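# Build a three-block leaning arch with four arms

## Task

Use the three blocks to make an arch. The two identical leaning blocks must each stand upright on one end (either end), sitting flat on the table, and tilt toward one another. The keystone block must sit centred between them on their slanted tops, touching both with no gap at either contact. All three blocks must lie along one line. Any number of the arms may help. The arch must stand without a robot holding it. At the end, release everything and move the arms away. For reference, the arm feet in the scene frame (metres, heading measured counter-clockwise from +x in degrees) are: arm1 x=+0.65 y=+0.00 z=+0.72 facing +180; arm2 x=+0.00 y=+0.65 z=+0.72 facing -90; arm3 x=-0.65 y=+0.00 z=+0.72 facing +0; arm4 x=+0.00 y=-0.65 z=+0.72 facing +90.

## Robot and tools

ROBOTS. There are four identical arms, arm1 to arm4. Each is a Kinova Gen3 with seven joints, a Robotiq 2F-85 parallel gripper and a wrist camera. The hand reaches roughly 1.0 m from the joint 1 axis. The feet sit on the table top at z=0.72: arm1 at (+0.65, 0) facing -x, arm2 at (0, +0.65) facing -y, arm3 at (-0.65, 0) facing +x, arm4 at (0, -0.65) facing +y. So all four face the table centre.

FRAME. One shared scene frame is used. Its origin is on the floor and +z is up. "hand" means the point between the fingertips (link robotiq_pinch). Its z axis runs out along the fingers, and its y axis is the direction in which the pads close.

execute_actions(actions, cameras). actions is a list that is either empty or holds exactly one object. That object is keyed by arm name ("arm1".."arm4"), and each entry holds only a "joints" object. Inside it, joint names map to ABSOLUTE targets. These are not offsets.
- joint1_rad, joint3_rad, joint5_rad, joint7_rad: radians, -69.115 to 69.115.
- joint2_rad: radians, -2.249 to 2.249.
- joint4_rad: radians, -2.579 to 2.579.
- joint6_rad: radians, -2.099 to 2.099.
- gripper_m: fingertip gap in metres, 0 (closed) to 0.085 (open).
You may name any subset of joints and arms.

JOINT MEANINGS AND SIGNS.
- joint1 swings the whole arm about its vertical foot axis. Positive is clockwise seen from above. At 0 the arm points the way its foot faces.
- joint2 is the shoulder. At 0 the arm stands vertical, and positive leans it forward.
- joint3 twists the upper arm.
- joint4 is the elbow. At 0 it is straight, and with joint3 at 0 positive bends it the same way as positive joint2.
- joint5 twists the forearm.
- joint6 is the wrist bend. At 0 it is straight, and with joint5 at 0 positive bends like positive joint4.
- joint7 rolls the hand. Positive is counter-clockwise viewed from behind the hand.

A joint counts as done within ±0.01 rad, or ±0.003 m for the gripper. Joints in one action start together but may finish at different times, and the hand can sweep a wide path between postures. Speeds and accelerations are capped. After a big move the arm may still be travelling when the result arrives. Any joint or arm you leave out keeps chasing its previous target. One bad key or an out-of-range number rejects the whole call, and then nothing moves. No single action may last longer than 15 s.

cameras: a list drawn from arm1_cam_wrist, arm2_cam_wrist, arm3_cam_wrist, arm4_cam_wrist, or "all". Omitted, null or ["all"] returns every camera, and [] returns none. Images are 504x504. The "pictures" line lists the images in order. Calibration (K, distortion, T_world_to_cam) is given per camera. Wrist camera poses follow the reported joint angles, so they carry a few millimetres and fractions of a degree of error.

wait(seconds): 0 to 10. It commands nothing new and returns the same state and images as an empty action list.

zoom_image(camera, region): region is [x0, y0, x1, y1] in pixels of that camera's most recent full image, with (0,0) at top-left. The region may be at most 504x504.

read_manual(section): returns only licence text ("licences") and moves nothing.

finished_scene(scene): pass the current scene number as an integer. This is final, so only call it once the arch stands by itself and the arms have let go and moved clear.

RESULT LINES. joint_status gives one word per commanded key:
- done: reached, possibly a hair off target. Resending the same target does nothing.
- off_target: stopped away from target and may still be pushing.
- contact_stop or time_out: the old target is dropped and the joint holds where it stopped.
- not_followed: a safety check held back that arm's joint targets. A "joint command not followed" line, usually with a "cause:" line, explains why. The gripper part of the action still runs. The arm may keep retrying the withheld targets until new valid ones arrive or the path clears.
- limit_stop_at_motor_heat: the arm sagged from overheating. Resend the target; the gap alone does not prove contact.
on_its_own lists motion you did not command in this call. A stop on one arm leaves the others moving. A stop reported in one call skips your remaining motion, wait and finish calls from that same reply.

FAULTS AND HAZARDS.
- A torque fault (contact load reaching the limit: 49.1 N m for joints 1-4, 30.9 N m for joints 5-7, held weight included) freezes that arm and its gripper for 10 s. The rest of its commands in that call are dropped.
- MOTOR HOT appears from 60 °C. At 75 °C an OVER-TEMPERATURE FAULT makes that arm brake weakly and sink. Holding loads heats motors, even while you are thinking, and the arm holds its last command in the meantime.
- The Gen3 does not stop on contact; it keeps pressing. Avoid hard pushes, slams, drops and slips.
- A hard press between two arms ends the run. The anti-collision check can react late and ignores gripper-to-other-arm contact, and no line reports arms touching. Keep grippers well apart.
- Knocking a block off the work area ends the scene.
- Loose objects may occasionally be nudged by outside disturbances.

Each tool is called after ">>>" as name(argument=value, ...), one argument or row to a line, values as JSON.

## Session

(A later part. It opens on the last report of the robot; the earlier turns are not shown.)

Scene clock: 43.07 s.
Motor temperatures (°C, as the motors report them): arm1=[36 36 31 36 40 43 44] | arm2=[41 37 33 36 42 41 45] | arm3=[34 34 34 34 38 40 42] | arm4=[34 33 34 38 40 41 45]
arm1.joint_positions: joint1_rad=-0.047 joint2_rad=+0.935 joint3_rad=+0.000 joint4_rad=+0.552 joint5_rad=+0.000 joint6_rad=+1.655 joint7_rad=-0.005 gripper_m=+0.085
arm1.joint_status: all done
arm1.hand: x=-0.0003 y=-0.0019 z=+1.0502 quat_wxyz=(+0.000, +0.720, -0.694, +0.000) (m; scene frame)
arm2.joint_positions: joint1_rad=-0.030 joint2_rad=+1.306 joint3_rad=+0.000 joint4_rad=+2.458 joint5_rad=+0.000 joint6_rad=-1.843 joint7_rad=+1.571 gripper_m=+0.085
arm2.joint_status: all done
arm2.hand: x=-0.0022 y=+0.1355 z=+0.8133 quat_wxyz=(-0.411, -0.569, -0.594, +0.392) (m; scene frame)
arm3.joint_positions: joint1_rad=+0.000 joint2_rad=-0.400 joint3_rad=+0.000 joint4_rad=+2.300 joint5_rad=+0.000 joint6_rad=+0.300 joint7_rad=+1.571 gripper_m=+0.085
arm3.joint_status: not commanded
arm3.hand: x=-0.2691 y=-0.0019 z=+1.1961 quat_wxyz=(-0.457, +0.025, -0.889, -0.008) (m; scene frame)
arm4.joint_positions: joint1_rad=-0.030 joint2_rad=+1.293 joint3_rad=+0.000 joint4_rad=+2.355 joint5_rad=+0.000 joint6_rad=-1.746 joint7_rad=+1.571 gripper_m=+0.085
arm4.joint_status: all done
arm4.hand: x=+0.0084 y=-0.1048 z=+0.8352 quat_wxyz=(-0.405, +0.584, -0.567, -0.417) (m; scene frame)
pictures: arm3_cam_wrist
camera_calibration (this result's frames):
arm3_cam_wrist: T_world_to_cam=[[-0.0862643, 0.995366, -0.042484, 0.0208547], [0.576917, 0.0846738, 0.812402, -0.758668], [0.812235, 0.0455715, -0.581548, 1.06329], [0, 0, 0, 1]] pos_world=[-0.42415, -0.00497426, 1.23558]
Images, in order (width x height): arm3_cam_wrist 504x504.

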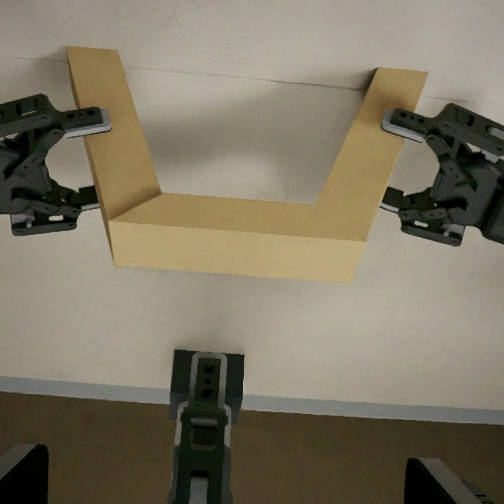

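>>> execute_actions(
  actions=[
    {"arm1": {"joints": {"joint2_rad": 0.3, "joint4_rad": 1.2, "joint6_rad": 1.64}}, "arm2": {"joints": {"joint2_rad": 0.5879, "joint4_rad": 2.4767, "joint6_rad": -1.1447}}, "arm4": {"joints": {"joint2_rad": 0.6879, "joint4_rad": 2.4526, "joint6_rad": -1.2206}}},
  ],
  cameras=["arm3_cam_wrist"],
)

Scene clock: 45.70 s.
Motor temperatures (°C, as the motors report them): arm1=[36 36 31 36 40 43 44] | arm2=[41 37 33 36 42 41 45] | arm3=[34 34 34 34 38 40 42] | arm4=[34 33 34 38 40 41 45]
arm1.joint_positions: joint1_rad=-0.047 joint2_rad=+0.300 joint3_rad=+0.000 joint4_rad=+1.200 joint5_rad=+0.000 joint6_rad=+1.640 joint7_rad=-0.005 gripper_m=+0.085
arm1.joint_status: all done
arm1.hand: x=+0.2127 y=+0.0068 z=+1.1979 quat_wxyz=(+0.000, +0.720, -0.694, +0.000) (m; scene frame)
arm2.joint_positions: joint1_rad=-0.030 joint2_rad=+0.588 joint3_rad=+0.000 joint4_rad=+2.477 joint5_rad=+0.000 joint6_rad=-1.145 joint7_rad=+1.571 gripper_m=+0.085
arm2.joint_status: all done
arm2.hand: x=-0.0008 y=+0.0985 z=+0.9947 quat_wxyz=(-0.411, -0.569, -0.594, +0.392) (m; scene frame)
arm3.joint_positions: joint1_rad=+0.000 joint2_rad=-0.400 joint3_rad=+0.000 joint4_rad=+2.300 joint5_rad=+0.000 joint6_rad=+0.300 joint7_rad=+1.571 gripper_m=+0.085
arm3.joint_status: not commanded
arm3.hand: x=-0.2691 y=-0.0019 z=+1.1961 quat_wxyz=(-0.457, +0.025, -0.889, -0.008) (m; scene frame)
arm4.joint_positions: joint1_rad=-0.030 joint2_rad=+0.688 joint3_rad=+0.000 joint4_rad=+2.453 joint5_rad=+0.000 joint6_rad=-1.221 joint7_rad=+1.571 gripper_m=+0.085
arm4.joint_status: all done
arm4.hand: x=+0.0080 y=-0.0915 z=+1.0000 quat_wxyz=(-0.399, +0.588, -0.570, -0.412) (m; scene frame)
pictures: arm3_cam_wrist
camera_calibration (this result's frames):
arm3_cam_wrist: T_world_to_cam=[[-0.0862641, 0.995366, -0.042484, 0.0208547], [0.576917, 0.0846737, 0.812402, -0.758668], [0.812235, 0.0455714, -0.581548, 1.06329], [0, 0, 0, 1]] pos_world=[-0.42415, -0.00497427, 1.23558]
Images, in order (width x height): arm3_cam_wrist 504x504.

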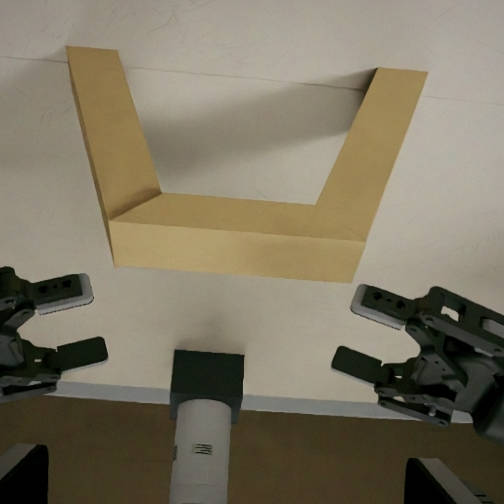

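>>> execute_actions(
  actions=[
    {"arm2": {"joints": {"joint2_rad": 0.1}}, "arm4": {"joints": {"joint2_rad": 0.2}}},
  ],
  cameras=["arm3_cam_wrist"],
)

>>> finished_scene(
  scene=1,
)

Scene clock: 47.53 s.
Motor temperatures (°C, as the motors report them): arm1=[36 36 31 36 40 43 44] | arm2=[41 37 33 36 42 41 45] | arm3=[34 34 34 34 38 40 42] | arm4=[34 34 34 38 40 41 45]
arm1.joint_positions: joint1_rad=-0.047 joint2_rad=+0.300 joint3_rad=+0.000 joint4_rad=+1.200 joint5_rad=+0.000 joint6_rad=+1.640 joint7_rad=-0.005 gripper_m=+0.085
arm1.joint_status: not commanded
arm1.hand: x=+0.2127 y=+0.0068 z=+1.1979 quat_wxyz=(+0.000, +0.720, -0.694, +0.000) (m; scene frame)
arm2.joint_positions: joint1_rad=-0.030 joint2_rad=+0.100 joint3_rad=+0.000 joint4_rad=+2.477 joint5_rad=+0.000 joint6_rad=-1.145 joint7_rad=+1.571 gripper_m=+0.085
arm2.joint_status: all done
arm2.hand: x=-0.0023 y=+0.1263 z=+1.2611 quat_wxyz=(-0.542, -0.458, -0.478, +0.518) (m; scene frame)
arm3.joint_positions: joint1_rad=+0.000 joint2_rad=-0.400 joint3_rad=+0.000 joint4_rad=+2.300 joint5_rad=+0.000 joint6_rad=+0.300 joint7_rad=+1.571 gripper_m=+0.085
arm3.joint_status: not commanded
arm3.hand: x=-0.2691 y=-0.0019 z=+1.1961 quat_wxyz=(-0.457, +0.025, -0.889, -0.008) (m; scene frame)
arm4.joint_positions: joint1_rad=-0.030 joint2_rad=+0.200 joint3_rad=+0.000 joint4_rad=+2.453 joint5_rad=+0.000 joint6_rad=-1.221 joint7_rad=+1.571 gripper_m=+0.085
arm4.joint_status: all done
arm4.hand: x=+0.0085 y=-0.1119 z=+1.2737 quat_wxyz=(-0.525, +0.471, -0.457, -0.541) (m; scene frame)
pictures: arm3_cam_wrist
camera_calibration (this result's frames):
arm3_cam_wrist: T_world_to_cam=[[-0.086264, 0.995366, -0.0424839, 0.0208546], [0.576917, 0.0846736, 0.812402, -0.758668], [0.812235, 0.0455714, -0.581548, 1.06329], [0, 0, 0, 1]] pos_world=[-0.42415, -0.0049743, 1.23558]
Images, in order (width x height): arm3_cam_wrist 504x504.

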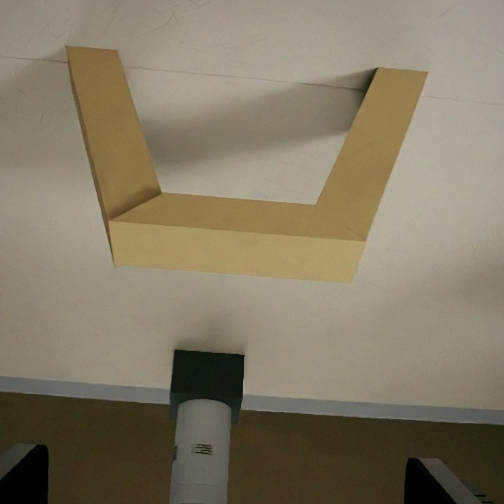

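The scene is finished: the task was done.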